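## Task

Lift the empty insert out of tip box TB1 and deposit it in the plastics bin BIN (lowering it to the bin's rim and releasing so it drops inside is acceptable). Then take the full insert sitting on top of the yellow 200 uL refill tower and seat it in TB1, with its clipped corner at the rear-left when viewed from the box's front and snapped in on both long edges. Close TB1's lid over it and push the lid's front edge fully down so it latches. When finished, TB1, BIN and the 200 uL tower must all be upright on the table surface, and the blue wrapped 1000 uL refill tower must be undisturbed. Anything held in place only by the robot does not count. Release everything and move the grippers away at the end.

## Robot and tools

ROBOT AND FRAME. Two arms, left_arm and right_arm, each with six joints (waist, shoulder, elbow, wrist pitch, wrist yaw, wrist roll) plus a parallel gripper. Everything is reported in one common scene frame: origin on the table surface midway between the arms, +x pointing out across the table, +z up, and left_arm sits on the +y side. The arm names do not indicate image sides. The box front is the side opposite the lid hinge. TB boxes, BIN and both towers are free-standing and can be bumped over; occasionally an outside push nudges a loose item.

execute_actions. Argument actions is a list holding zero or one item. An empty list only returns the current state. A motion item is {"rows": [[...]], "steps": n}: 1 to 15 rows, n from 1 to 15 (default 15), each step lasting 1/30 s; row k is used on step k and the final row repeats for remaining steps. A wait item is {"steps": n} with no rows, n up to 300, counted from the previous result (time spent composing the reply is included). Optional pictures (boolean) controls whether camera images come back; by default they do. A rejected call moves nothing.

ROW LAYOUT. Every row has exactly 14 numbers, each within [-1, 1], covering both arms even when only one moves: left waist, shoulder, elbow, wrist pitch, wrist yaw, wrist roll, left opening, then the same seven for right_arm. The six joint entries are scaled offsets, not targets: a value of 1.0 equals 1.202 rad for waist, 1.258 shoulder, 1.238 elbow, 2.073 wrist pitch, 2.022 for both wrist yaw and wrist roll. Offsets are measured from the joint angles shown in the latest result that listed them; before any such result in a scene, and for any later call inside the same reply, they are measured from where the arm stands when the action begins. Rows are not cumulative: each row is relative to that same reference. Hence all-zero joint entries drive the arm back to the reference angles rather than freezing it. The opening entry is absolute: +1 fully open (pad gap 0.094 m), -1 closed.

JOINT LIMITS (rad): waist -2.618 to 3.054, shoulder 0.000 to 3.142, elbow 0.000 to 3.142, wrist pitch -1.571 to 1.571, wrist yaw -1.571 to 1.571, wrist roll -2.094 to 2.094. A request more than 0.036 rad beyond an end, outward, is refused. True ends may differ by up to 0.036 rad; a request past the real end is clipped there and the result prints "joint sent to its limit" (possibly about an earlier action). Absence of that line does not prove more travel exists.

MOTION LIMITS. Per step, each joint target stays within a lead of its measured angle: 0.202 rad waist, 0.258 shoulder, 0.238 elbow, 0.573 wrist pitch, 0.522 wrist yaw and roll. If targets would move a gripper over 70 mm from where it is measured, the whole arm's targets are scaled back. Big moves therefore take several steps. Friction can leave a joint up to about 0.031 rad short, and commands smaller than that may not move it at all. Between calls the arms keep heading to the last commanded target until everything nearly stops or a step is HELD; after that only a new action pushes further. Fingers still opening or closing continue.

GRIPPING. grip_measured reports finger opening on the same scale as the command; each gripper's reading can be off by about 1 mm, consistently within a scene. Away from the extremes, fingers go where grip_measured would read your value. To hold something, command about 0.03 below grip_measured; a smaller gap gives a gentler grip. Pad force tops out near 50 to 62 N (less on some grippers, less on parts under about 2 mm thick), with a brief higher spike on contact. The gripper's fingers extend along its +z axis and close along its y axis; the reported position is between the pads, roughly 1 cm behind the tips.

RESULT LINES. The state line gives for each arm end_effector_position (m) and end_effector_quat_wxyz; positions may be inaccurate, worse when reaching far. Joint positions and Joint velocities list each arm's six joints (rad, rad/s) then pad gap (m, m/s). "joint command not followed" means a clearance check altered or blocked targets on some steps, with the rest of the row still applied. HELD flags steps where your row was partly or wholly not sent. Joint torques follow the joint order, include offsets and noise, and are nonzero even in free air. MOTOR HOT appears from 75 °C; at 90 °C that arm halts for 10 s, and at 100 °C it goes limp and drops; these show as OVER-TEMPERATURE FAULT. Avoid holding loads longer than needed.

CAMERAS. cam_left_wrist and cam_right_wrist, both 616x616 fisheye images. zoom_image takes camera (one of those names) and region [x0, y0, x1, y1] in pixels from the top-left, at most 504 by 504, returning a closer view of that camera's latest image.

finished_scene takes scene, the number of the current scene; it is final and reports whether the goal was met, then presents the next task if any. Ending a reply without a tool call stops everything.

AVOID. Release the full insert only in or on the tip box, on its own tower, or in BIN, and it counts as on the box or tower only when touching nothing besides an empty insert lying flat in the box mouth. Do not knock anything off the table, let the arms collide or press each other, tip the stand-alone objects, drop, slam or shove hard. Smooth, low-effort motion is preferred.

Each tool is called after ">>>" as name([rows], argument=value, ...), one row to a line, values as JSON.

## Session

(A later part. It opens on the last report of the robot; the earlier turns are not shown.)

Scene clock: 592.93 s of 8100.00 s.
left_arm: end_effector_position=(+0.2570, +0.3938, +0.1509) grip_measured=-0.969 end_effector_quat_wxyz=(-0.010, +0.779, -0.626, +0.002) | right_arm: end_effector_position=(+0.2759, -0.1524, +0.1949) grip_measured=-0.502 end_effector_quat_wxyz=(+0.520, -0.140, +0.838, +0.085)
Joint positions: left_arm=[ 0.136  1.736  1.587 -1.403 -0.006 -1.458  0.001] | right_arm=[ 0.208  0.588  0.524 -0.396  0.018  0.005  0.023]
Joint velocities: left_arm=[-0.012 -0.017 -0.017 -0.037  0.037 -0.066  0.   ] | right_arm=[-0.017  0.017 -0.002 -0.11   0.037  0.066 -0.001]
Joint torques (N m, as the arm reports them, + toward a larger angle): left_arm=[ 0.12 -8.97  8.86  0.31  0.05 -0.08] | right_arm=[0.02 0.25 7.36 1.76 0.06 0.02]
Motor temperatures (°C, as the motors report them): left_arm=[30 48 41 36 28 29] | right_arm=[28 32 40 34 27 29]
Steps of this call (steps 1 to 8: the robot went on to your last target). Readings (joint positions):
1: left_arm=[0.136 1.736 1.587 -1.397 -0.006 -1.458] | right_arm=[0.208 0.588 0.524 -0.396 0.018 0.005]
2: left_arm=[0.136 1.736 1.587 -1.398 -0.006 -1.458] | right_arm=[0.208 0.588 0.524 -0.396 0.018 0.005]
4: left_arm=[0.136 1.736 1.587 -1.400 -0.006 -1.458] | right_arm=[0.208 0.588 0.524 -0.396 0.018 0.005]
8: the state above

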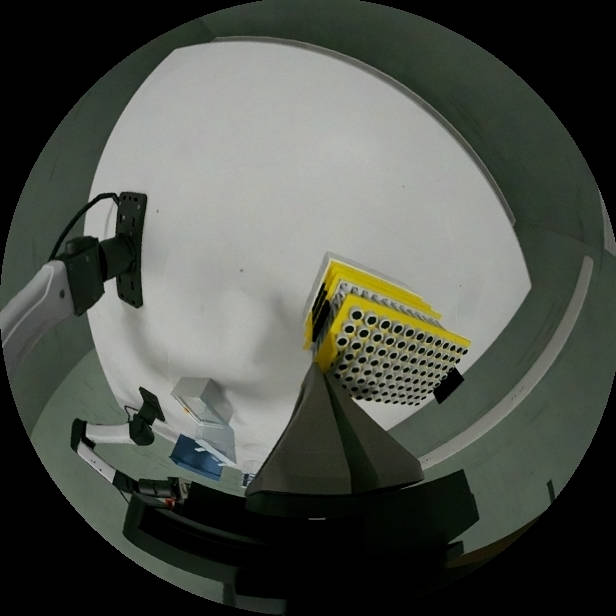

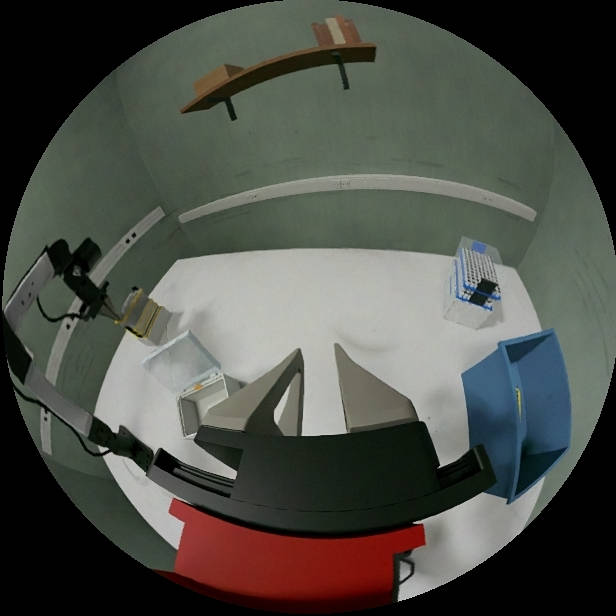

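>>> execute_actions([
  {"rows": [[0,0.012,0.02,-0.012,0,0,-1,0,0,0,0,0,0,-0.5],[0,0.014,0.031,-0.019,0,0,-1,0,0,0,0,0,0,-0.5],[0,0.016,0.042,-0.026,0,0,-1,0,0,0,0,0,0,-0.5],[0,0.018,0.054,-0.033,0,0,-1,0,0,0,0,0,0,-0.5],[0,0.02,0.065,-0.04,0,0,-1,0,0,0,0,0,0,-0.5],[0,0.022,0.077,-0.047,0,0,-1,0,0,0,0,0,0,-0.5],[0,0.024,0.088,-0.054,0,0,-1,0,0,0,0,0,0,-0.5],[0,0.026,0.1,-0.06,0,0,-1,0,0,0,0,0,0,-0.5],[0,0.028,0.111,-0.066,0,0,-1,0,0,0,0,0,0,-0.5],[0,0.03,0.123,-0.071,0,0,-1,0,0,0,0,0,0,-0.5],[0,0.032,0.134,-0.075,0,0,-1,0,0,0,0,0,0,-0.5],[0,0.033,0.146,-0.075,0,0,-1,0,0,0,0,0,0,-0.5]], "steps": 15},
], pictures=false)

>>> execute_actions([
  {"steps": 8},
])

>>> zoom_image(camera="cam_right_wrist", region=[40, 230, 240, 390])

Scene clock: 601.97 s of 8100.00 s.
left_arm: end_effector_position=(+0.2614, +0.3953, +0.1864) grip_measured=-0.969 end_effector_quat_wxyz=(-0.019, +0.779, -0.626, +0.008) | right_arm: end_effector_position=(+0.2759, -0.1524, +0.1949) grip_measured=-0.502 end_effector_quat_wxyz=(+0.520, -0.140, +0.838, +0.085)
Joint positions: left_arm=[ 0.136  1.756  1.752 -1.526 -0.006 -1.458  0.001] | right_arm=[ 0.208  0.588  0.524 -0.396  0.018  0.005  0.023]
Joint velocities: left_arm=[-0.007 -0.007  0.115 -0.154 -0.022  0.007  0.   ] | right_arm=[-0.012  0.002  0.017 -0.022 -0.037 -0.022  0.   ]
Joint torques (N m, as the arm reports them, + toward a larger angle): left_arm=[ 0.14 -7.02  8.28  0.33  0.05 -0.08] | right_arm=[-0.01  0.26  7.37  1.77  0.07  0.02]
Motor temperatures (°C, as the motors report them): left_arm=[30 48 41 36 28 29] | right_arm=[28 31 40 35 27 29]
Steps of this call (steps 1 to 15: the robot went on to your last target; steps 16 to 90: nothing new was sent; then 5.53 s passed at rest; steps 91 to 105: all 15 steps of this action). Readings (joint positions):
91: left_arm=[0.136 1.736 1.588 -1.405 -0.006 -1.458] | right_arm=[0.208 0.588 0.524 -0.396 0.018 0.005]
92: left_arm=[0.136 1.737 1.592 -1.409 -0.006 -1.458] | right_arm=[0.208 0.588 0.524 -0.396 0.018 0.005]
94: left_arm=[0.136 1.740 1.612 -1.425 -0.006 -1.458] | right_arm=[0.208 0.588 0.524 -0.396 0.018 0.005]
98: left_arm=[0.136 1.747 1.670 -1.467 -0.006 -1.458] | right_arm=[0.208 0.588 0.524 -0.396 0.018 0.005]
105: the state above

Scene clock: 602.23 s of 8100.00 s.
left_arm: end_effector_position=(+0.2574, +0.3939, +0.1868) grip_measured=-0.969 end_effector_quat_wxyz=(-0.012, +0.779, -0.626, +0.004) | right_arm: end_effector_position=(+0.2759, -0.1524, +0.1949) grip_measured=-0.502 end_effector_quat_wxyz=(+0.520, -0.140, +0.838, +0.085)
Joint positions: left_arm=[ 0.136  1.756  1.754 -1.544 -0.006 -1.458  0.001] | right_arm=[ 0.208  0.588  0.524 -0.396  0.018  0.005  0.023]
Joint velocities: left_arm=[-0.002 -0.007 -0.022 -0.022 -0.007 -0.037  0.001] | right_arm=[-0.022  0.017  0.012  0.022 -0.022 -0.007 -0.   ]
Joint torques (N m, as the arm reports them, + toward a larger angle): left_arm=[ 0.1  -6.97  8.53  0.36  0.05 -0.08] | right_arm=[0.   0.24 7.33 1.77 0.06 0.02]
Motor temperatures (°C, as the motors report them): left_arm=[30 48 42 36 28 29] | right_arm=[28 31 40 35 27 29]
Steps of this call (steps 1 to 8: the robot went on to your last target). Readings (joint positions):
1: left_arm=[0.136 1.756 1.754 -1.530 -0.006 -1.458] | right_arm=[0.208 0.588 0.524 -0.396 0.018 0.005]
2: left_arm=[0.136 1.756 1.754 -1.533 -0.006 -1.458] | right_arm=[0.208 0.588 0.524 -0.396 0.018 0.005]
4: left_arm=[0.136 1.756 1.754 -1.539 -0.006 -1.458] | right_arm=[0.208 0.588 0.524 -0.396 0.018 0.005]
8: the state above

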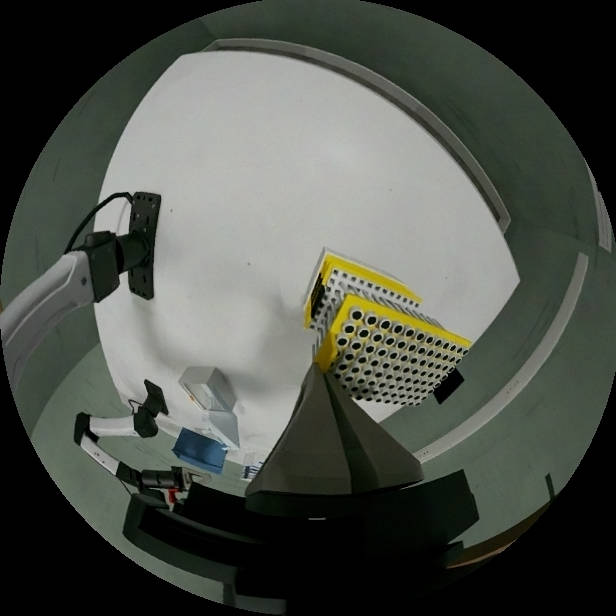

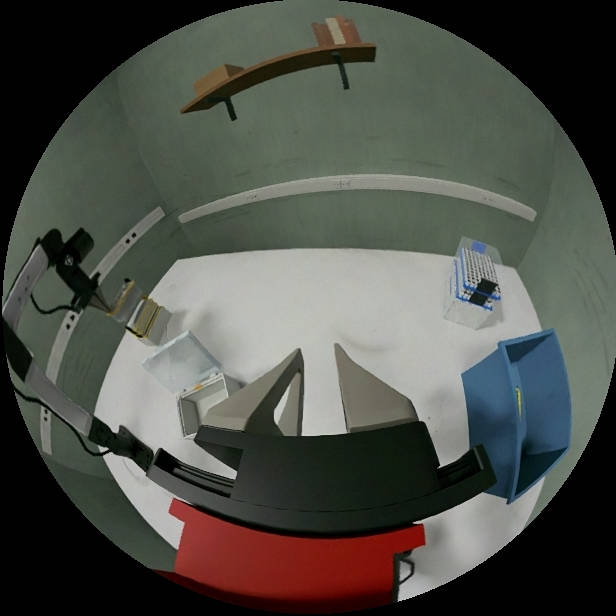

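Region (40, 230, 240, 390) of cam_right_wrist's 616x616 image, scaled by 2.520, with more detail than that image has; it fills the top 403 rows of this view, and the rest is white.

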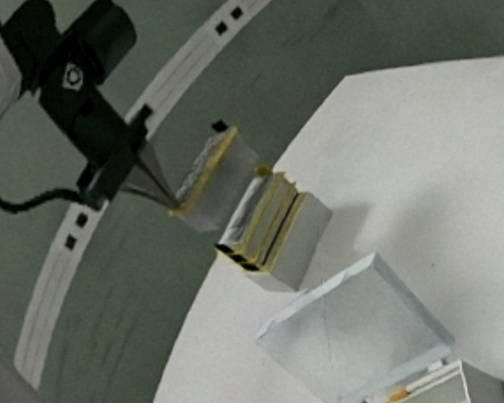

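>>> execute_actions(actions=[])

Scene clock: 618.83 s of 8100.00 s.
left_arm: end_effector_position=(+0.2567, +0.3937, +0.1867) grip_measured=-0.969 end_effector_quat_wxyz=(-0.011, +0.779, -0.626, +0.003) | right_arm: end_effector_position=(+0.2759, -0.1524, +0.1949) grip_measured=-0.502 end_effector_quat_wxyz=(+0.520, -0.140, +0.838, +0.085)
Joint positions: left_arm=[ 0.136  1.756  1.754 -1.548 -0.006 -1.458  0.001] | right_arm=[ 0.208  0.588  0.524 -0.396  0.018  0.005  0.023]
Joint velocities: left_arm=[-0.007 -0.007 -0.012 -0.007 -0.022 -0.051  0.001] | right_arm=[ 0.012  0.007 -0.002 -0.022 -0.051 -0.051 -0.   ]
Joint torques (N m, as the arm reports them, + toward a larger angle): left_arm=[ 0.11 -6.97  8.55  0.32  0.05 -0.08] | right_arm=[-0.01  0.22  7.37  1.78  0.06  0.03]
Motor temperatures (°C, as the motors report them): left_arm=[30 47 42 35 28 29] | right_arm=[28 31 41 35 27 29]
Steps of this call (steps 1 to 30: the robot went on to your last target; steps 31 to 100: nothing new was sent; then 13.27 s passed at rest). Readings (joint positions):
1: left_arm=[0.136 1.756 1.754 -1.545 -0.006 -1.458] | right_arm=[0.208 0.588 0.524 -0.396 0.018 0.005]
2: left_arm=[0.136 1.756 1.754 -1.546 -0.006 -1.458] | right_arm=[0.208 0.588 0.524 -0.396 0.018 0.005]
4: left_arm=[0.136 1.756 1.754 -1.547 -0.006 -1.458] | right_arm=[0.208 0.588 0.524 -0.396 0.018 0.005]
8: left_arm=[0.136 1.756 1.754 -1.547 -0.006 -1.458] | right_arm=[0.208 0.588 0.524 -0.396 0.018 0.005]
100: the state above
All arms were judged still, so your last target was given up. Only a new action makes them travel on or press farther. Fingers that are still opening or closing keep moving.

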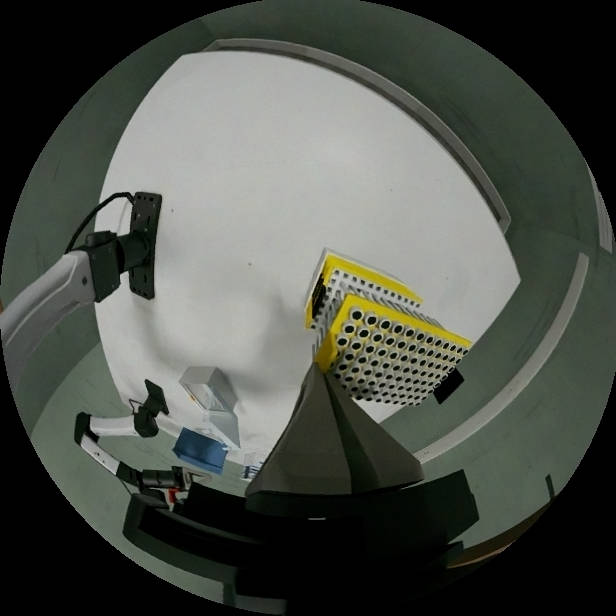

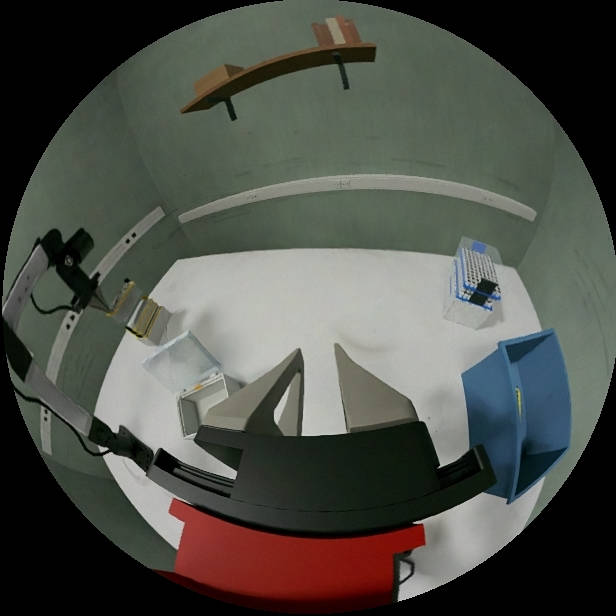

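>>> execute_actions([
  {"rows":[[0,-0.02,-0.02,0,0,0,-1,0,0,0,0,0,0,-0.5],[0,-0.035,-0.035,0,0,0,-1,0,0,0,0,0,0,-0.5],[0,-0.05,-0.05,0,0,0,-1,0,0,0,0,0,0,-0.5],[0,-0.065,-0.065,0,0,0,-1,0,0,0,0,0,0,-0.5],[0,-0.08,-0.08,0,0,0,-1,0,0,0,0,0,0,-0.5],[0,-0.095,-0.095,0,0,0,-1,0,0,0,0,0,0,-0.5],[0,-0.11,-0.11,0,0,0,-1,0,0,0,0,0,0,-0.5],[0,-0.125,-0.125,0,0,0,-1,0,0,0,0,0,0,-0.5],[0,-0.14,-0.14,0,0,0,-1,0,0,0,0,0,0,-0.5],[0,-0.155,-0.152,0,0,0,-1,0,0,0,0,0,0,-0.5],[0,-0.168,-0.163,0,0,0,-1,0,0,0,0,0,0,-0.5]],"steps":15},
], pictures=false)

>>> execute_actions([
  {"rows":[[0,0,0,0,0,0.05,-1,0,0,0,0,0,0,-0.5],[0,0,0,0,0,0.1,-1,0,0,0,0,0,0,-0.5],[0,0,0,0,0,0.15,-1,0,0,0,0,0,0,-0.5],[0,0,0,0,0,0.2,-1,0,0,0,0,0,0,-0.5],[0,0,0,0,0,0.25,-1,0,0,0,0,0,0,-0.5],[0,0,0,0,0,0.3,-1,0,0,0,0,0,0,-0.5],[0,0,0,0,0,0.35,-1,0,0,0,0,0,0,-0.5],[0,0,0,0,0,0.4,-1,0,0,0,0,0,0,-0.5],[0,0,0,0,0,0.45,-1,0,0,0,0,0,0,-0.5],[0,0,0,0,0,0.5,-1,0,0,0,0,0,0,-0.5],[0,0,0,0,0,0.55,-1,0,0,0,0,0,0,-0.5],[0,0,0,0,0,0.6,-1,0,0,0,0,0,0,-0.5],[0,0,0,0,0,0.65,-1,0,0,0,0,0,0,-0.5],[0,0,0,0,0,0.7,-1,0,0,0,0,0,0,-0.5],[0,0,0,0,0,0.75,-1,0,0,0,0,0,0,-0.5]],"steps":15},
])

Scene clock: 640.90 s of 8100.00 s.
left_arm: end_effector_position=(+0.2093, +0.3775, +0.1978) grip_measured=-0.969 end_effector_quat_wxyz=(-0.020, +0.779, -0.626, +0.009) | right_arm: end_effector_position=(+0.2759, -0.1524, +0.1949) grip_measured=-0.502 end_effector_quat_wxyz=(+0.520, -0.140, +0.838, +0.085)
Joint positions: left_arm=[ 0.136  1.551  1.576 -1.552 -0.006 -1.458  0.001] | right_arm=[ 0.208  0.588  0.524 -0.396  0.018  0.005  0.023]
Joint velocities: left_arm=[ 0.002 -0.027 -0.007 -0.037 -0.022  0.007  0.   ] | right_arm=[-0.002 -0.007 -0.022 -0.007 -0.037 -0.022  0.001]
Joint torques (N m, as the arm reports them, + toward a larger angle): left_arm=[ 0.12 -7.05  5.36  0.56  0.04 -0.09] | right_arm=[0.01 0.23 7.36 1.76 0.07 0.03]
Motor temperatures (°C, as the motors report them): left_arm=[30 47 43 35 28 29] | right_arm=[28 30 41 36 27 29]
Steps of this call (steps 1 to 90: nothing new was sent; then 18.57 s passed at rest; steps 91 to 105: all 15 steps of this action). Readings (joint positions):
91: left_arm=[0.136 1.755 1.754 -1.548 -0.006 -1.458] | right_arm=[0.208 0.588 0.524 -0.396 0.018 0.005]
92: left_arm=[0.136 1.750 1.748 -1.545 -0.006 -1.458] | right_arm=[0.208 0.588 0.524 -0.396 0.018 0.005]
94: left_arm=[0.136 1.726 1.719 -1.542 -0.006 -1.458] | right_arm=[0.208 0.588 0.524 -0.396 0.018 0.005]
98: left_arm=[0.136 1.648 1.648 -1.543 -0.006 -1.458] | right_arm=[0.208 0.588 0.524 -0.396 0.018 0.005]
105: the state above

Scene clock: 641.40 s of 8100.00 s.
left_arm: end_effector_position=(+0.2093, +0.3775, +0.1978) grip_measured=-0.969 end_effector_quat_wxyz=(+0.022, -0.342, +0.940, +0.003) | right_arm: end_effector_position=(+0.2759, -0.1524, +0.1949) grip_measured=-0.502 end_effector_quat_wxyz=(+0.520, -0.140, +0.838, +0.085)
Joint positions: left_arm=[ 0.136  1.551  1.576 -1.552 -0.006 -0.368  0.001] | right_arm=[ 0.208  0.588  0.524 -0.396  0.018  0.005  0.023]
Joint velocities: left_arm=[ 0.002 -0.002  0.007  0.037  0.037  2.835  0.   ] | right_arm=[ 0.017  0.002  0.017  0.051 -0.022 -0.037  0.001]
Joint torques (N m, as the arm reports them, + toward a larger angle): left_arm=[ 0.09 -6.66  7.49  0.55  0.07 -0.02] | right_arm=[0.02 0.25 7.37 1.76 0.06 0.02]
Motor temperatures (°C, as the motors report them): left_arm=[30 47 43 35 28 29] | right_arm=[28 30 41 36 27 29]
Steps of this call (steps 1 to 15: all 15 steps of this action). Readings (joint positions):
1: left_arm=[0.136 1.551 1.576 -1.552 -0.006 -1.445] | right_arm=[0.208 0.588 0.524 -0.396 0.018 0.005]
2: left_arm=[0.136 1.551 1.576 -1.552 -0.006 -1.415] | right_arm=[0.208 0.588 0.524 -0.396 0.018 0.005]
4: left_arm=[0.136 1.551 1.576 -1.552 -0.006 -1.315] | right_arm=[0.208 0.588 0.524 -0.396 0.018 0.005]
8: left_arm=[0.136 1.551 1.576 -1.552 -0.006 -1.017] | right_arm=[0.208 0.588 0.524 -0.396 0.018 0.005]
15: the state above

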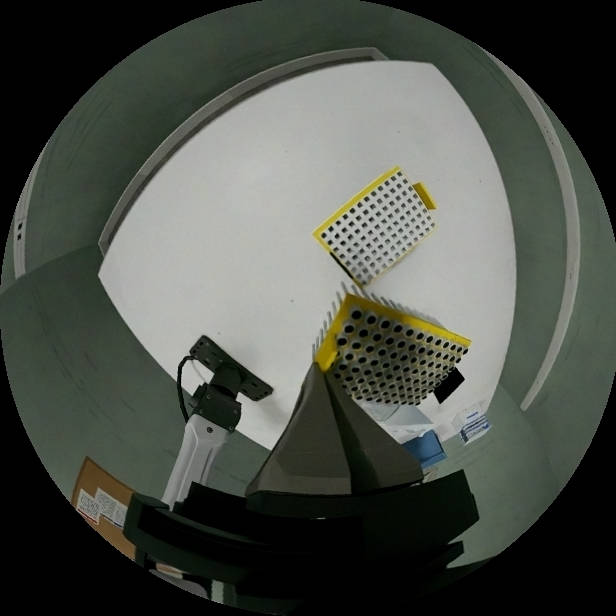

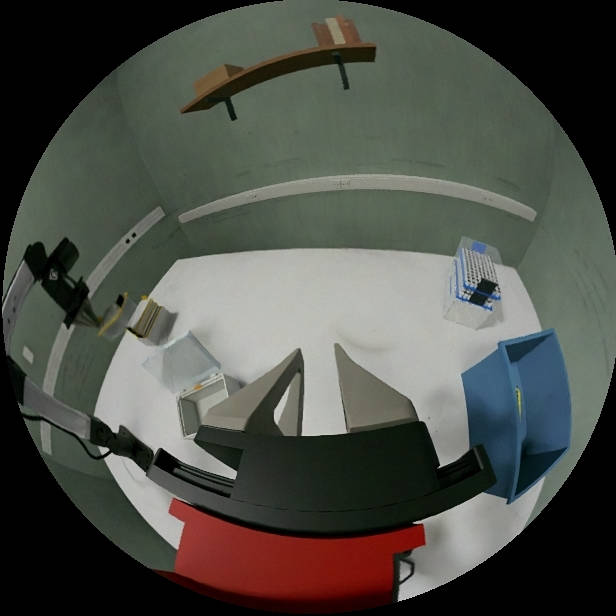

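>>> execute_actions([
  {"rows":[[-0.02,0,0,0,0,0.25,-1,0,0,0,0,0,0,-0.5],[-0.04,0,0,0,0,0.3,-1,0,0,0,0,0,0,-0.5],[-0.06,0,0,0,0,0.35,-1,0,0,0,0,0,0,-0.5],[-0.08,0,0,0,0,0.4,-1,0,0,0,0,0,0,-0.5],[-0.1,0,0,0,0,0.45,-1,0,0,0,0,0,0,-0.5],[-0.12,0,0,0,0,0.5,-1,0,0,0,0,0,0,-0.5],[-0.14,0,0,0,0,0.55,-1,0,0,0,0,0,0,-0.5],[-0.16,0,0,0,0,0.6,-1,0,0,0,0,0,0,-0.5],[-0.18,0,0,0,0,0.65,-1,0,0,0,0,0,0,-0.5],[-0.2,0,0,0,0,0.7,-1,0,0,0,0,0,0,-0.5],[-0.22,0,0,0,0,0.75,-1,0,0,0,0,0,0,-0.5],[-0.24,0,0,0,0,0.8,-1,0,0,0,0,0,0,-0.5],[-0.26,0,0,0,0,0.86,-1,0,0,0,0,0,0,-0.5],[-0.28,0,0,0,0,0.92,-1,0,0,0,0,0,0,-0.5],[-0.3,0,0,0,0,0.982,-1,0,0,0,0,0,0,-0.5]],"steps":15},
], pictures=false)

>>> execute_actions([
  {"steps":20},
])

Scene clock: 649.97 s of 8100.00 s.
left_arm: end_effector_position=(+0.2240, +0.2967, +0.1978) grip_measured=-0.969 end_effector_quat_wxyz=(+0.016, +0.526, +0.850, +0.016) | right_arm: end_effector_position=(+0.2759, -0.1524, +0.1949) grip_measured=-0.502 end_effector_quat_wxyz=(+0.520, -0.140, +0.838, +0.085)
Joint positions: left_arm=[-0.172  1.551  1.576 -1.552 -0.009  1.13   0.001] | right_arm=[ 0.208  0.588  0.524 -0.396  0.018  0.005  0.023]
Joint velocities: left_arm=[-0.676  0.007  0.012 -0.037 -0.007  2.747  0.   ] | right_arm=[-0.007  0.002  0.007 -0.007 -0.022  0.051 -0.001]
Joint torques (N m, as the arm reports them, + toward a larger angle): left_arm=[-0.89 -6.74  7.48  0.55  0.2  -0.04] | right_arm=[0.01 0.25 7.36 1.76 0.07 0.03]
Motor temperatures (°C, as the motors report them): left_arm=[30 46 43 35 28 29] | right_arm=[28 30 41 37 27 29]
Steps of this call (steps 1 to 45: the robot went on to your last target; steps 46 to 110: nothing new was sent; then 4.40 s passed at rest; steps 111 to 125: all 15 steps of this action). Readings (joint positions):
111: left_arm=[0.135 1.551 1.576 -1.552 -0.006 0.060] | right_arm=[0.208 0.588 0.524 -0.396 0.018 0.005]
112: left_arm=[0.130 1.551 1.576 -1.552 -0.007 0.087] | right_arm=[0.208 0.588 0.524 -0.396 0.018 0.005]
114: left_arm=[0.099 1.551 1.576 -1.552 -0.009 0.184] | right_arm=[0.208 0.588 0.524 -0.396 0.018 0.005]
118: left_arm=[-0.002 1.551 1.576 -1.552 -0.009 0.479] | right_arm=[0.208 0.588 0.524 -0.396 0.018 0.005]
125: the state above

Scene clock: 650.63 s of 8100.00 s.
left_arm: end_effector_position=(+0.2241, +0.2838, +0.1978) grip_measured=-0.969 end_effector_quat_wxyz=(+0.013, +0.727, +0.686, +0.018) | right_arm: end_effector_position=(+0.2759, -0.1524, +0.1949) grip_measured=-0.502 end_effector_quat_wxyz=(+0.520, -0.140, +0.838, +0.085)
Joint positions: left_arm=[-0.219  1.551  1.576 -1.552 -0.007  1.603  0.001] | right_arm=[ 0.208  0.588  0.524 -0.396  0.018  0.005  0.023]
Joint velocities: left_arm=[ 0.002  0.002  0.002 -0.022 -0.037  0.022  0.001] | right_arm=[-0.017 -0.002  0.032 -0.081 -0.022 -0.007 -0.001]
Joint torques (N m, as the arm reports them, + toward a larger angle): left_arm=[-0.36 -6.73  7.39  0.51  0.2   0.02] | right_arm=[-0.01  0.23  7.35  1.76  0.07  0.02]
Motor temperatures (°C, as the motors report them): left_arm=[30 46 43 35 28 29] | right_arm=[28 30 41 37 27 29]
Steps of this call (steps 1 to 20: the robot went on to your last target). Readings (joint positions):
1: left_arm=[-0.193 1.551 1.576 -1.552 -0.009 1.223] | right_arm=[0.208 0.588 0.524 -0.396 0.018 0.005]
2: left_arm=[-0.209 1.551 1.576 -1.552 -0.008 1.301] | right_arm=[0.208 0.588 0.524 -0.396 0.018 0.005]
4: left_arm=[-0.219 1.551 1.576 -1.552 -0.007 1.413] | right_arm=[0.208 0.588 0.524 -0.396 0.018 0.005]
8: left_arm=[-0.219 1.551 1.576 -1.552 -0.007 1.529] | right_arm=[0.208 0.588 0.524 -0.396 0.018 0.005]
20: the state above

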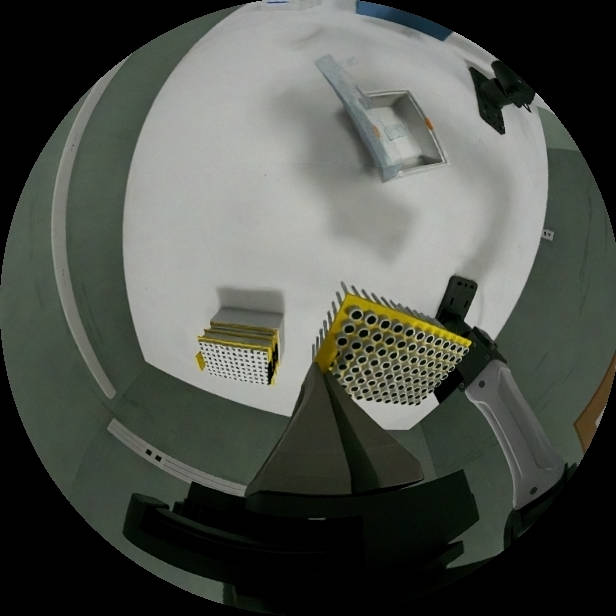

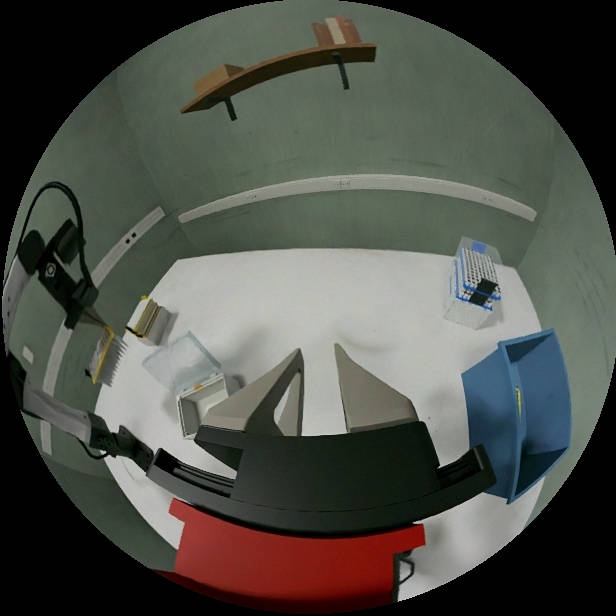

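>>> execute_actions([
  {"rows":[[-0.02,-0.02,-0.025,0,0,0,-1,0,0,0,0,0,0,-0.5],[-0.04,-0.04,-0.045,0,0,0,-1,0,0,0,0,0,0,-0.5],[-0.06,-0.06,-0.065,0,0,0,-1,0,0,0,0,0,0,-0.5],[-0.08,-0.06,-0.07,0,0,0,-1,0,0,0,0,0,0,-0.5],[-0.1,-0.06,-0.07,0,0,0,-1,0,0,0,0,0,0,-0.5],[-0.12,-0.06,-0.07,0,0,0,-1,0,0,0,0,0,0,-0.5],[-0.14,-0.06,-0.07,0,0,0,-1,0,0,0,0,0,0,-0.5],[-0.16,-0.06,-0.07,0,0,0,-1,0,0,0,0,0,0,-0.5],[-0.18,-0.06,-0.07,0,0,0,-1,0,0,0,0,0,0,-0.5],[-0.2,-0.06,-0.07,0,0,0,-1,0,0,0,0,0,0,-0.5],[-0.22,-0.06,-0.07,0,0,0,-1,0,0,0,0,0,0,-0.5],[-0.24,-0.06,-0.07,0,0,0,-1,0,0,0,0,0,0,-0.5],[-0.26,-0.06,-0.07,0,0,0,-1,0,0,0,0,0,0,-0.5],[-0.28,-0.06,-0.07,0,0,0,-1,0,0,0,0,0,0,-0.5],[-0.3,-0.06,-0.07,0,0,0,-1,0,0,0,0,0,0,-0.5]],"steps":15},
], pictures=false)

>>> execute_actions([
  {"steps":8},
])

Scene clock: 663.03 s of 8100.00 s.
left_arm: end_effector_position=(+0.1942, +0.2081, +0.1967) grip_measured=-0.969 end_effector_quat_wxyz=(+0.016, +0.825, +0.564, +0.017) | right_arm: end_effector_position=(+0.2759, -0.1524, +0.1949) grip_measured=-0.502 end_effector_quat_wxyz=(+0.520, -0.140, +0.838, +0.085)
Joint positions: left_arm=[-0.527  1.486  1.51  -1.549 -0.009  1.608  0.001] | right_arm=[ 0.208  0.588  0.524 -0.396  0.018  0.005  0.023]
Joint velocities: left_arm=[-0.676 -0.012  0.007 -0.022 -0.037 -0.066  0.001] | right_arm=[ 0.022 -0.007 -0.022  0.037 -0.037 -0.022 -0.001]
Joint torques (N m, as the arm reports them, + toward a larger angle): left_arm=[-0.94 -7.01  5.57  0.49  0.23 -0.14] | right_arm=[0.   0.22 7.34 1.76 0.06 0.02]
Motor temperatures (°C, as the motors report them): left_arm=[30 46 42 34 28 29] | right_arm=[28 30 41 37 27 29]
Steps of this call (steps 1 to 30: the robot went on to your last target; steps 31 to 100: nothing new was sent; then 8.57 s passed at rest; steps 101 to 115: all 15 steps of this action). Readings (joint positions):
101: left_arm=[-0.220 1.550 1.574 -1.551 -0.007 1.608] | right_arm=[0.208 0.588 0.524 -0.396 0.018 0.005]
102: left_arm=[-0.226 1.544 1.566 -1.547 -0.008 1.608] | right_arm=[0.208 0.588 0.524 -0.396 0.018 0.005]
104: left_arm=[-0.257 1.516 1.531 -1.542 -0.009 1.608] | right_arm=[0.208 0.588 0.524 -0.396 0.018 0.005]
108: left_arm=[-0.359 1.487 1.510 -1.549 -0.009 1.608] | right_arm=[0.208 0.588 0.524 -0.396 0.018 0.005]
115: the state above

Scene clock: 663.30 s of 8100.00 s.
left_arm: end_effector_position=(+0.1902, +0.1973, +0.1967) grip_measured=-0.969 end_effector_quat_wxyz=(+0.016, +0.838, +0.546, +0.016) | right_arm: end_effector_position=(+0.2759, -0.1524, +0.1949) grip_measured=-0.502 end_effector_quat_wxyz=(+0.520, -0.140, +0.838, +0.085)
Joint positions: left_arm=[-0.572  1.486  1.51  -1.549 -0.007  1.608  0.001] | right_arm=[ 0.208  0.588  0.524 -0.396  0.018  0.005  0.023]
Joint velocities: left_arm=[-0.007  0.002 -0.007 -0.066  0.051  0.037  0.   ] | right_arm=[-0.002  0.012 -0.007  0.037 -0.007  0.037 -0.001]
Joint torques (N m, as the arm reports them, + toward a larger angle): left_arm=[-0.59 -6.92  5.71  0.48  0.21 -0.15] | right_arm=[0.   0.26 7.34 1.77 0.06 0.02]
Motor temperatures (°C, as the motors report them): left_arm=[30 46 42 34 28 29] | right_arm=[28 30 41 37 27 29]
Steps of this call (steps 1 to 8: the robot went on to your last target). Readings (joint positions):
1: left_arm=[-0.548 1.486 1.510 -1.549 -0.009 1.608] | right_arm=[0.208 0.588 0.524 -0.396 0.018 0.005]
2: left_arm=[-0.563 1.486 1.510 -1.549 -0.008 1.608] | right_arm=[0.208 0.588 0.524 -0.396 0.018 0.005]
4: left_arm=[-0.572 1.486 1.510 -1.549 -0.007 1.608] | right_arm=[0.208 0.588 0.524 -0.396 0.018 0.005]
8: the state above

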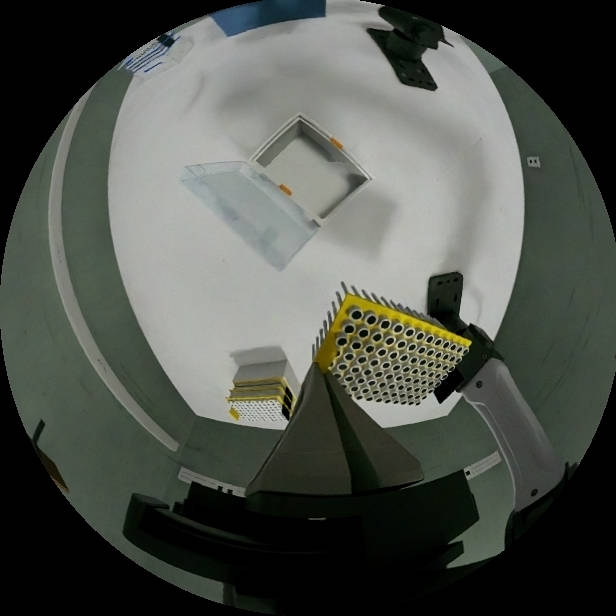

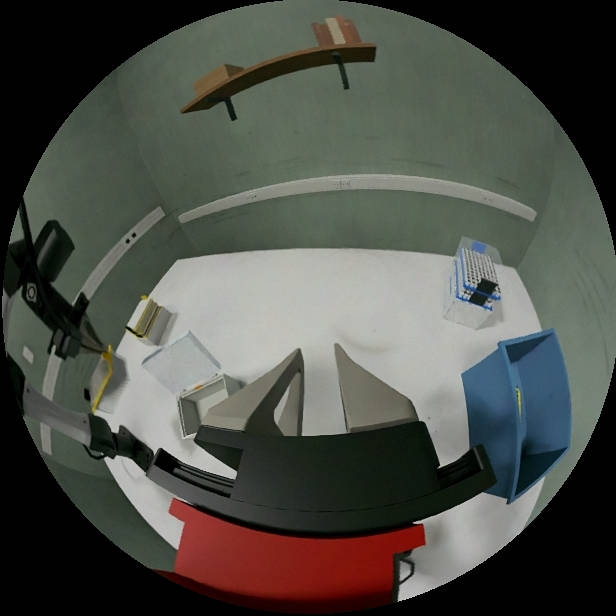

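>>> execute_actions([
  {"rows":[[-0.025,0,0,0,0,0,-1,0,0,0,0,0,0,-0.5],[-0.05,0,0,0,0,0,-1,0,0,0,0,0,0,-0.5],[-0.075,0,0,0,0,0,-1,0,0,0,0,0,0,-0.5],[-0.1,0,0,0,0,0,-1,0,0,0,0,0,0,-0.5],[-0.125,0,0,0,0,0,-1,0,0,0,0,0,0,-0.5],[-0.15,0,0,0,0,0,-1,0,0,0,0,0,0,-0.5],[-0.175,0,0,0,0,0,-1,0,0,0,0,0,0,-0.5],[-0.2,0,0,0,0,0,-1,0,0,0,0,0,0,-0.5],[-0.225,0,0,0,0,0,-1,0,0,0,0,0,0,-0.5],[-0.25,0,0,0,0,0,-1,0,0,0,0,0,0,-0.5],[-0.275,0,0,0,0,0,-1,0,0,0,0,0,0,-0.5],[-0.3,0,0,0,0,0,-1,0,0,0,0,0,0,-0.5],[-0.325,0,0,0,0,0,-1,0,0,0,0,0,0,-0.5],[-0.35,0,0,0,0,0,-1,0,0,0,0,0,0,-0.5],[-0.368,0,0,0,0,0,-1,0,0,0,0,0,0,-0.5]],"steps":15},
], pictures=false)

>>> execute_actions([
  {"steps":8},
])

Scene clock: 671.87 s of 8100.00 s.
left_arm: end_effector_position=(+0.1382, +0.1156, +0.1967) grip_measured=-0.969 end_effector_quat_wxyz=(+0.019, +0.927, +0.374, +0.014) | right_arm: end_effector_position=(+0.2759, -0.1524, +0.1949) grip_measured=-0.502 end_effector_quat_wxyz=(+0.520, -0.140, +0.838, +0.085)
Joint positions: left_arm=[-0.96   1.486  1.51  -1.549 -0.009  1.608  0.001] | right_arm=[ 0.208  0.588  0.524 -0.396  0.018  0.005  0.023]
Joint velocities: left_arm=[-0.818  0.002 -0.012  0.007  0.022 -0.037  0.   ] | right_arm=[ 0.012  0.007  0.032  0.051 -0.066 -0.022 -0.001]
Joint torques (N m, as the arm reports them, + toward a larger angle): left_arm=[-0.36 -6.08  7.48  0.52  0.2  -0.07] | right_arm=[0.   0.25 7.33 1.76 0.07 0.02]
Motor temperatures (°C, as the motors report them): left_arm=[30 46 42 34 28 29] | right_arm=[28 30 42 37 27 29]
Steps of this call (steps 1 to 30: the robot went on to your last target; steps 31 to 100: nothing new was sent; then 4.73 s passed at rest; steps 101 to 115: all 15 steps of this action). Readings (joint positions):
101: left_arm=[-0.574 1.486 1.510 -1.549 -0.008 1.608] | right_arm=[0.208 0.588 0.524 -0.396 0.018 0.005]
102: left_arm=[-0.582 1.486 1.510 -1.549 -0.009 1.608] | right_arm=[0.208 0.588 0.524 -0.396 0.018 0.005]
104: left_arm=[-0.624 1.486 1.510 -1.549 -0.011 1.608] | right_arm=[0.208 0.588 0.524 -0.396 0.018 0.005]
108: left_arm=[-0.750 1.486 1.510 -1.549 -0.010 1.608] | right_arm=[0.208 0.588 0.524 -0.396 0.018 0.005]
115: the state above

Scene clock: 672.13 s of 8100.00 s.
left_arm: end_effector_position=(+0.1293, +0.1066, +0.1967) grip_measured=-0.969 end_effector_quat_wxyz=(+0.020, +0.936, +0.352, +0.012) | right_arm: end_effector_position=(+0.2759, -0.1524, +0.1949) grip_measured=-0.502 end_effector_quat_wxyz=(+0.520, -0.140, +0.838, +0.085)
Joint positions: left_arm=[-1.008  1.486  1.51  -1.549 -0.007  1.608  0.001] | right_arm=[ 0.208  0.588  0.524 -0.396  0.018  0.005  0.023]
Joint velocities: left_arm=[-0.017 -0.002 -0.007 -0.007  0.022  0.037 -0.   ] | right_arm=[ 0.017  0.017 -0.002 -0.051  0.022 -0.022  0.001]
Joint torques (N m, as the arm reports them, + toward a larger angle): left_arm=[-0.46 -5.99  7.44  0.51  0.18 -0.08] | right_arm=[-0.01  0.25  7.35  1.76  0.06  0.02]
Motor temperatures (°C, as the motors report them): left_arm=[30 46 42 34 28 29] | right_arm=[28 30 42 37 27 29]
Steps of this call (steps 1 to 8: the robot went on to your last target). Readings (joint positions):
1: left_arm=[-0.984 1.486 1.510 -1.549 -0.009 1.608] | right_arm=[0.208 0.588 0.524 -0.396 0.018 0.005]
2: left_arm=[-0.999 1.486 1.510 -1.549 -0.007 1.608] | right_arm=[0.208 0.588 0.524 -0.396 0.018 0.005]
4: left_arm=[-1.008 1.486 1.510 -1.549 -0.007 1.608] | right_arm=[0.208 0.588 0.524 -0.396 0.018 0.005]
8: the state above

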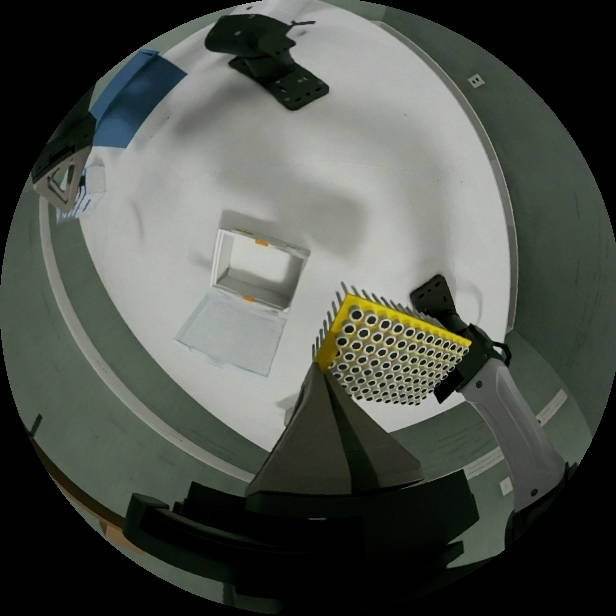

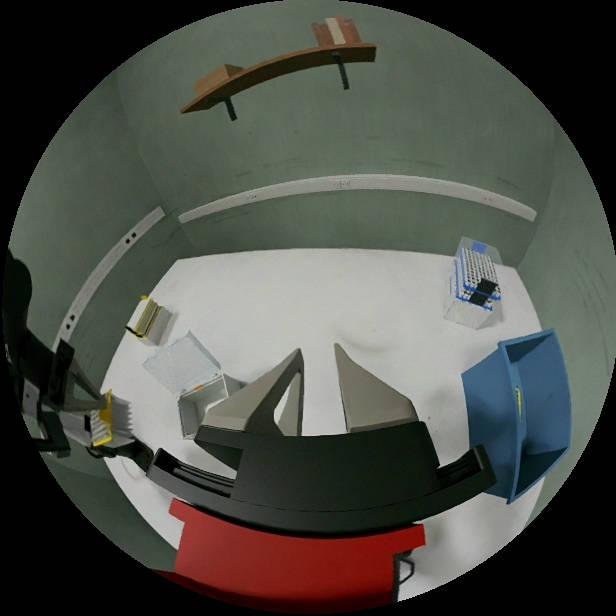

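>>> execute_actions([
  {"rows":[[0,0.03,0.03,0,0,0,-1,0,0,0,0,0,0,-0.5],[0,0.06,0.057,0,0,0,-1,0,0,0,0,0,0,-0.5],[0,0.09,0.084,0,0,0,-1,0,0,0,0,0,0,-0.5],[0,0.12,0.111,0,0,0,-1,0,0,0,0,0,0,-0.5],[0,0.15,0.138,0,0,0,-1,0,0,0,0,0,0,-0.5],[0,0.18,0.165,0,0,0,-1,0,0,0,0,0,0,-0.5],[0,0.21,0.192,0,0,0,-1,0,0,0,0,0,0,-0.5],[0,0.24,0.219,0.005,0,0,-1,0,0,0,0,0,0,-0.5],[0,0.27,0.246,0.005,0,0,-1,0,0,0,0,0,0,-0.5],[0,0.30,0.273,0.01,0,0,-1,0,0,0,0,0,0,-0.5],[0,0.33,0.30,0.01,0,0,-1,0,0,0,0,0,0,-0.5],[0,0.36,0.327,0.015,0,0,-1,0,0,0,0,0,0,-0.5],[0,0.39,0.354,0.015,0,0,-1,0,0,0,0,0,0,-0.5],[0,0.42,0.38,0.02,0,0,-1,0,0,0,0,0,0,-0.5],[0,0.443,0.404,0.02,0,0,-1,0,0,0,0,0,0,-0.5]],"steps":15},
], pictures=false)

>>> execute_actions([
  {"steps":12},
])

Scene clock: 686.53 s of 8100.00 s.
left_arm: end_effector_position=(+0.2119, +0.0190, +0.1643) grip_measured=-0.969 end_effector_quat_wxyz=(+0.006, +0.936, +0.352, +0.006) | right_arm: end_effector_position=(+0.2759, -0.1524, +0.1949) grip_measured=-0.502 end_effector_quat_wxyz=(+0.520, -0.140, +0.838, +0.085)
Joint positions: left_arm=[-1.008  1.97   1.944 -1.529 -0.007  1.608  0.001] | right_arm=[ 0.208  0.588  0.524 -0.396  0.018  0.005  0.023]
Joint velocities: left_arm=[ 0.002  1.053  0.921  0.139 -0.007 -0.022  0.001] | right_arm=[-0.017 -0.012  0.007  0.037 -0.022 -0.007 -0.001]
Joint torques (N m, as the arm reports them, + toward a larger angle): left_arm=[  0.15 -10.27   8.24   0.46   0.21  -0.07] | right_arm=[-0.02  0.24  7.39  1.77  0.07  0.02]
Motor temperatures (°C, as the motors report them): left_arm=[30 45 42 34 28 29] | right_arm=[28 30 42 38 27 29]
Steps of this call (steps 1 to 30: the robot went on to your last target; steps 31 to 100: nothing new was sent; then 10.57 s passed at rest; steps 101 to 115: all 15 steps of this action). Readings (joint positions):
101: left_arm=[-1.008 1.489 1.513 -1.551 -0.007 1.608] | right_arm=[0.208 0.588 0.524 -0.396 0.018 0.005]
102: left_arm=[-1.008 1.499 1.527 -1.556 -0.007 1.608] | right_arm=[0.208 0.588 0.524 -0.396 0.018 0.005]
104: left_arm=[-1.008 1.546 1.583 -1.564 -0.007 1.608] | right_arm=[0.208 0.588 0.524 -0.396 0.018 0.005]
108: left_arm=[-1.008 1.696 1.718 -1.558 -0.007 1.608] | right_arm=[0.208 0.588 0.524 -0.396 0.018 0.005]
115: the state above

Scene clock: 686.93 s of 8100.00 s.
left_arm: end_effector_position=(+0.2257, +0.0043, +0.1509) grip_measured=-0.969 end_effector_quat_wxyz=(+0.008, +0.936, +0.352, +0.007) | right_arm: end_effector_position=(+0.2759, -0.1524, +0.1949) grip_measured=-0.502 end_effector_quat_wxyz=(+0.520, -0.140, +0.838, +0.085)
Joint positions: left_arm=[-1.008  2.044  1.996 -1.502 -0.007  1.608  0.001] | right_arm=[ 0.208  0.588  0.524 -0.396  0.018  0.005  0.023]
Joint velocities: left_arm=[-0.012  0.007  0.012 -0.051  0.007  0.022 -0.001] | right_arm=[ 0.002 -0.012  0.002 -0.066 -0.007 -0.022 -0.   ]
Joint torques (N m, as the arm reports them, + toward a larger angle): left_arm=[  0.12 -12.04   8.76   0.39   0.19  -0.08] | right_arm=[0.04 0.24 7.39 1.77 0.06 0.01]
Motor temperatures (°C, as the motors report them): left_arm=[30 45 42 34 28 29] | right_arm=[28 30 42 38 27 29]
Steps of this call (steps 1 to 12: the robot went on to your last target). Readings (joint positions):
1: left_arm=[-1.008 2.000 1.968 -1.520 -0.007 1.608] | right_arm=[0.208 0.588 0.524 -0.396 0.018 0.005]
2: left_arm=[-1.008 2.021 1.980 -1.509 -0.007 1.608] | right_arm=[0.208 0.588 0.524 -0.396 0.018 0.005]
4: left_arm=[-1.008 2.041 1.985 -1.501 -0.007 1.608] | right_arm=[0.208 0.588 0.524 -0.396 0.018 0.005]
8: left_arm=[-1.008 2.044 1.992 -1.502 -0.007 1.608] | right_arm=[0.208 0.588 0.524 -0.396 0.018 0.005]
12: the state above

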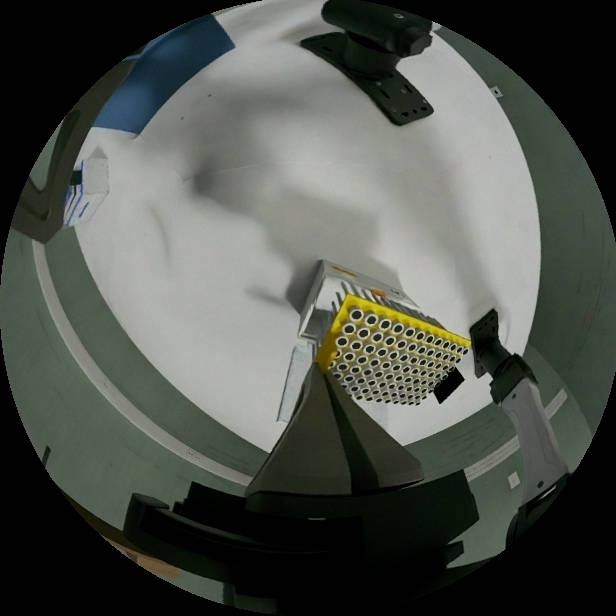

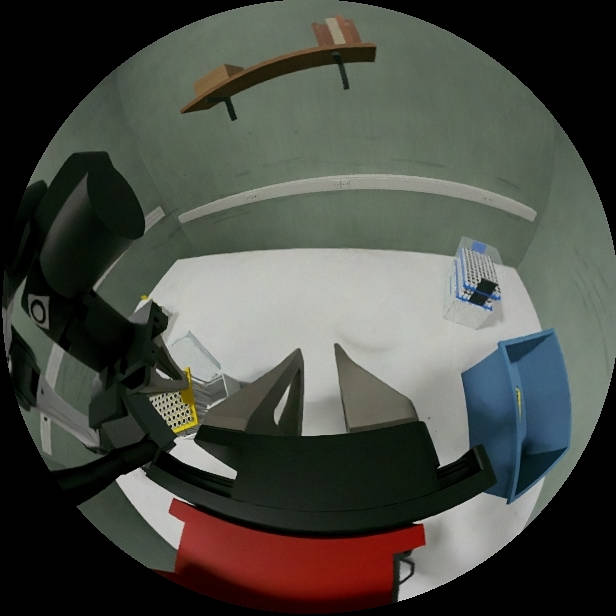

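>>> execute_actions([
  {"rows":[[0,-0.003,-0.015,0.005,0,0,-1,0,0,0,0,0,0,-0.5],[0,-0.006,-0.03,0.01,0,0,-1,0,0,0,0,0,0,-0.5],[0,-0.009,-0.045,0.016,0,0,-1,0,0,0,0,0,0,-0.5],[0,-0.012,-0.06,0.022,0,0,-1,0,0,0,0,0,0,-0.5],[0,-0.014,-0.075,0.028,0,0,-1,0,0,0,0,0,0,-0.5],[0,-0.016,-0.09,0.034,0,0,-1,0,0,0,0,0,0,-0.5],[0,-0.018,-0.105,0.04,0,0,-1,0,0,0,0,0,0,-0.5],[0,-0.02,-0.12,0.046,0,0,-1,0,0,0,0,0,0,-0.5]],"steps":15},
], pictures=false)

>>> execute_actions([
  {"steps":8},
])

>>> zoom_image(camera="cam_left_wrist", region=[240, 220, 500, 440])

Scene clock: 698.53 s of 8100.00 s.
left_arm: end_effector_position=(+0.2190, +0.0114, +0.1222) grip_measured=-0.969 end_effector_quat_wxyz=(-0.012, +0.936, +0.351, -0.001) | right_arm: end_effector_position=(+0.2759, -0.1524, +0.1949) grip_measured=-0.502 end_effector_quat_wxyz=(+0.520, -0.140, +0.838, +0.085)
Joint positions: left_arm=[-1.008  2.031  1.862 -1.425 -0.007  1.608  0.001] | right_arm=[ 0.208  0.588  0.524 -0.396  0.018  0.005  0.023]
Joint velocities: left_arm=[-0.007 -0.012 -0.027  0.081  0.022 -0.022 -0.   ] | right_arm=[-0.002  0.017 -0.002 -0.007 -0.007 -0.066  0.001]
Joint torques (N m, as the arm reports them, + toward a larger angle): left_arm=[  0.12 -13.07   6.31   0.41   0.19  -0.07] | right_arm=[-0.01  0.22  7.37  1.77  0.06  0.02]
Motor temperatures (°C, as the motors report them): left_arm=[30 50 43 34 28 29] | right_arm=[28 30 42 38 27 29]
Steps of this call (steps 1 to 30: the robot went on to your last target; steps 31 to 100: nothing new was sent; then 7.77 s passed at rest; steps 101 to 115: all 15 steps of this action). Readings (joint positions):
101: left_arm=[-1.008 2.044 1.996 -1.502 -0.007 1.608] | right_arm=[0.208 0.588 0.524 -0.396 0.018 0.005]
102: left_arm=[-1.008 2.043 1.993 -1.499 -0.007 1.608] | right_arm=[0.208 0.588 0.524 -0.396 0.018 0.005]
104: left_arm=[-1.008 2.039 1.972 -1.486 -0.007 1.608] | right_arm=[0.208 0.588 0.524 -0.396 0.018 0.005]
108: left_arm=[-1.008 2.031 1.900 -1.453 -0.007 1.608] | right_arm=[0.208 0.588 0.524 -0.396 0.018 0.005]
115: the state above

Scene clock: 698.80 s of 8100.00 s.
left_arm: end_effector_position=(+0.2206, +0.0097, +0.1222) grip_measured=-0.969 end_effector_quat_wxyz=(-0.007, +0.936, +0.351, +0.001) | right_arm: end_effector_position=(+0.2759, -0.1524, +0.1949) grip_measured=-0.502 end_effector_quat_wxyz=(+0.520, -0.140, +0.838, +0.085)
Joint positions: left_arm=[-1.008  2.031  1.862 -1.415 -0.007  1.608  0.001] | right_arm=[ 0.208  0.588  0.524 -0.396  0.018  0.005  0.023]
Joint velocities: left_arm=[-0.002 -0.017  0.007 -0.095  0.007 -0.051  0.   ] | right_arm=[-0.012 -0.022  0.002 -0.081 -0.051 -0.037  0.   ]
Joint torques (N m, as the arm reports them, + toward a larger angle): left_arm=[  0.1  -13.05   6.36   0.43   0.2   -0.08] | right_arm=[-0.01  0.25  7.35  1.77  0.07  0.03]
Motor temperatures (°C, as the motors report them): left_arm=[30 50 43 34 28 29] | right_arm=[28 30 42 38 27 29]
Steps of this call (steps 1 to 8: the robot went on to your last target). Readings (joint positions):
1: left_arm=[-1.008 2.031 1.862 -1.422 -0.007 1.608] | right_arm=[0.208 0.588 0.524 -0.396 0.018 0.005]
2: left_arm=[-1.008 2.031 1.862 -1.421 -0.007 1.608] | right_arm=[0.208 0.588 0.524 -0.396 0.018 0.005]
4: left_arm=[-1.008 2.031 1.862 -1.418 -0.007 1.608] | right_arm=[0.208 0.588 0.524 -0.396 0.018 0.005]
8: the state above

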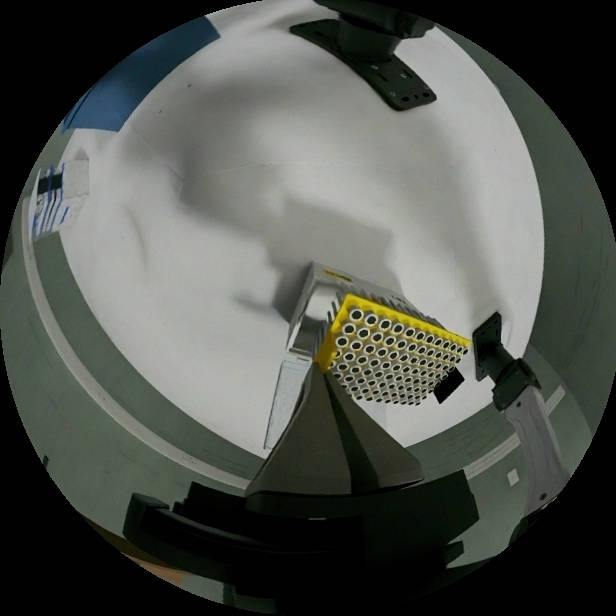

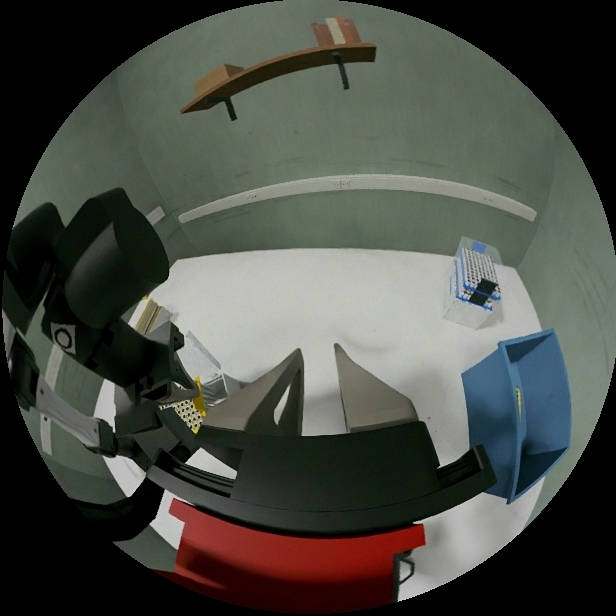

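Region (240, 220, 500, 440) of cam_left_wrist's 616x616 image, scaled by 1.938, with more detail than that image has; it fills the top 426 rows of this view, and the rest is white.

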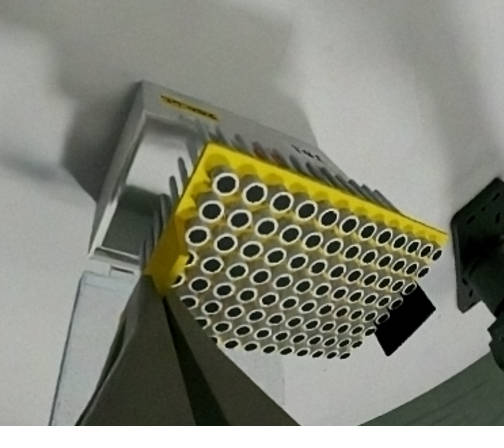

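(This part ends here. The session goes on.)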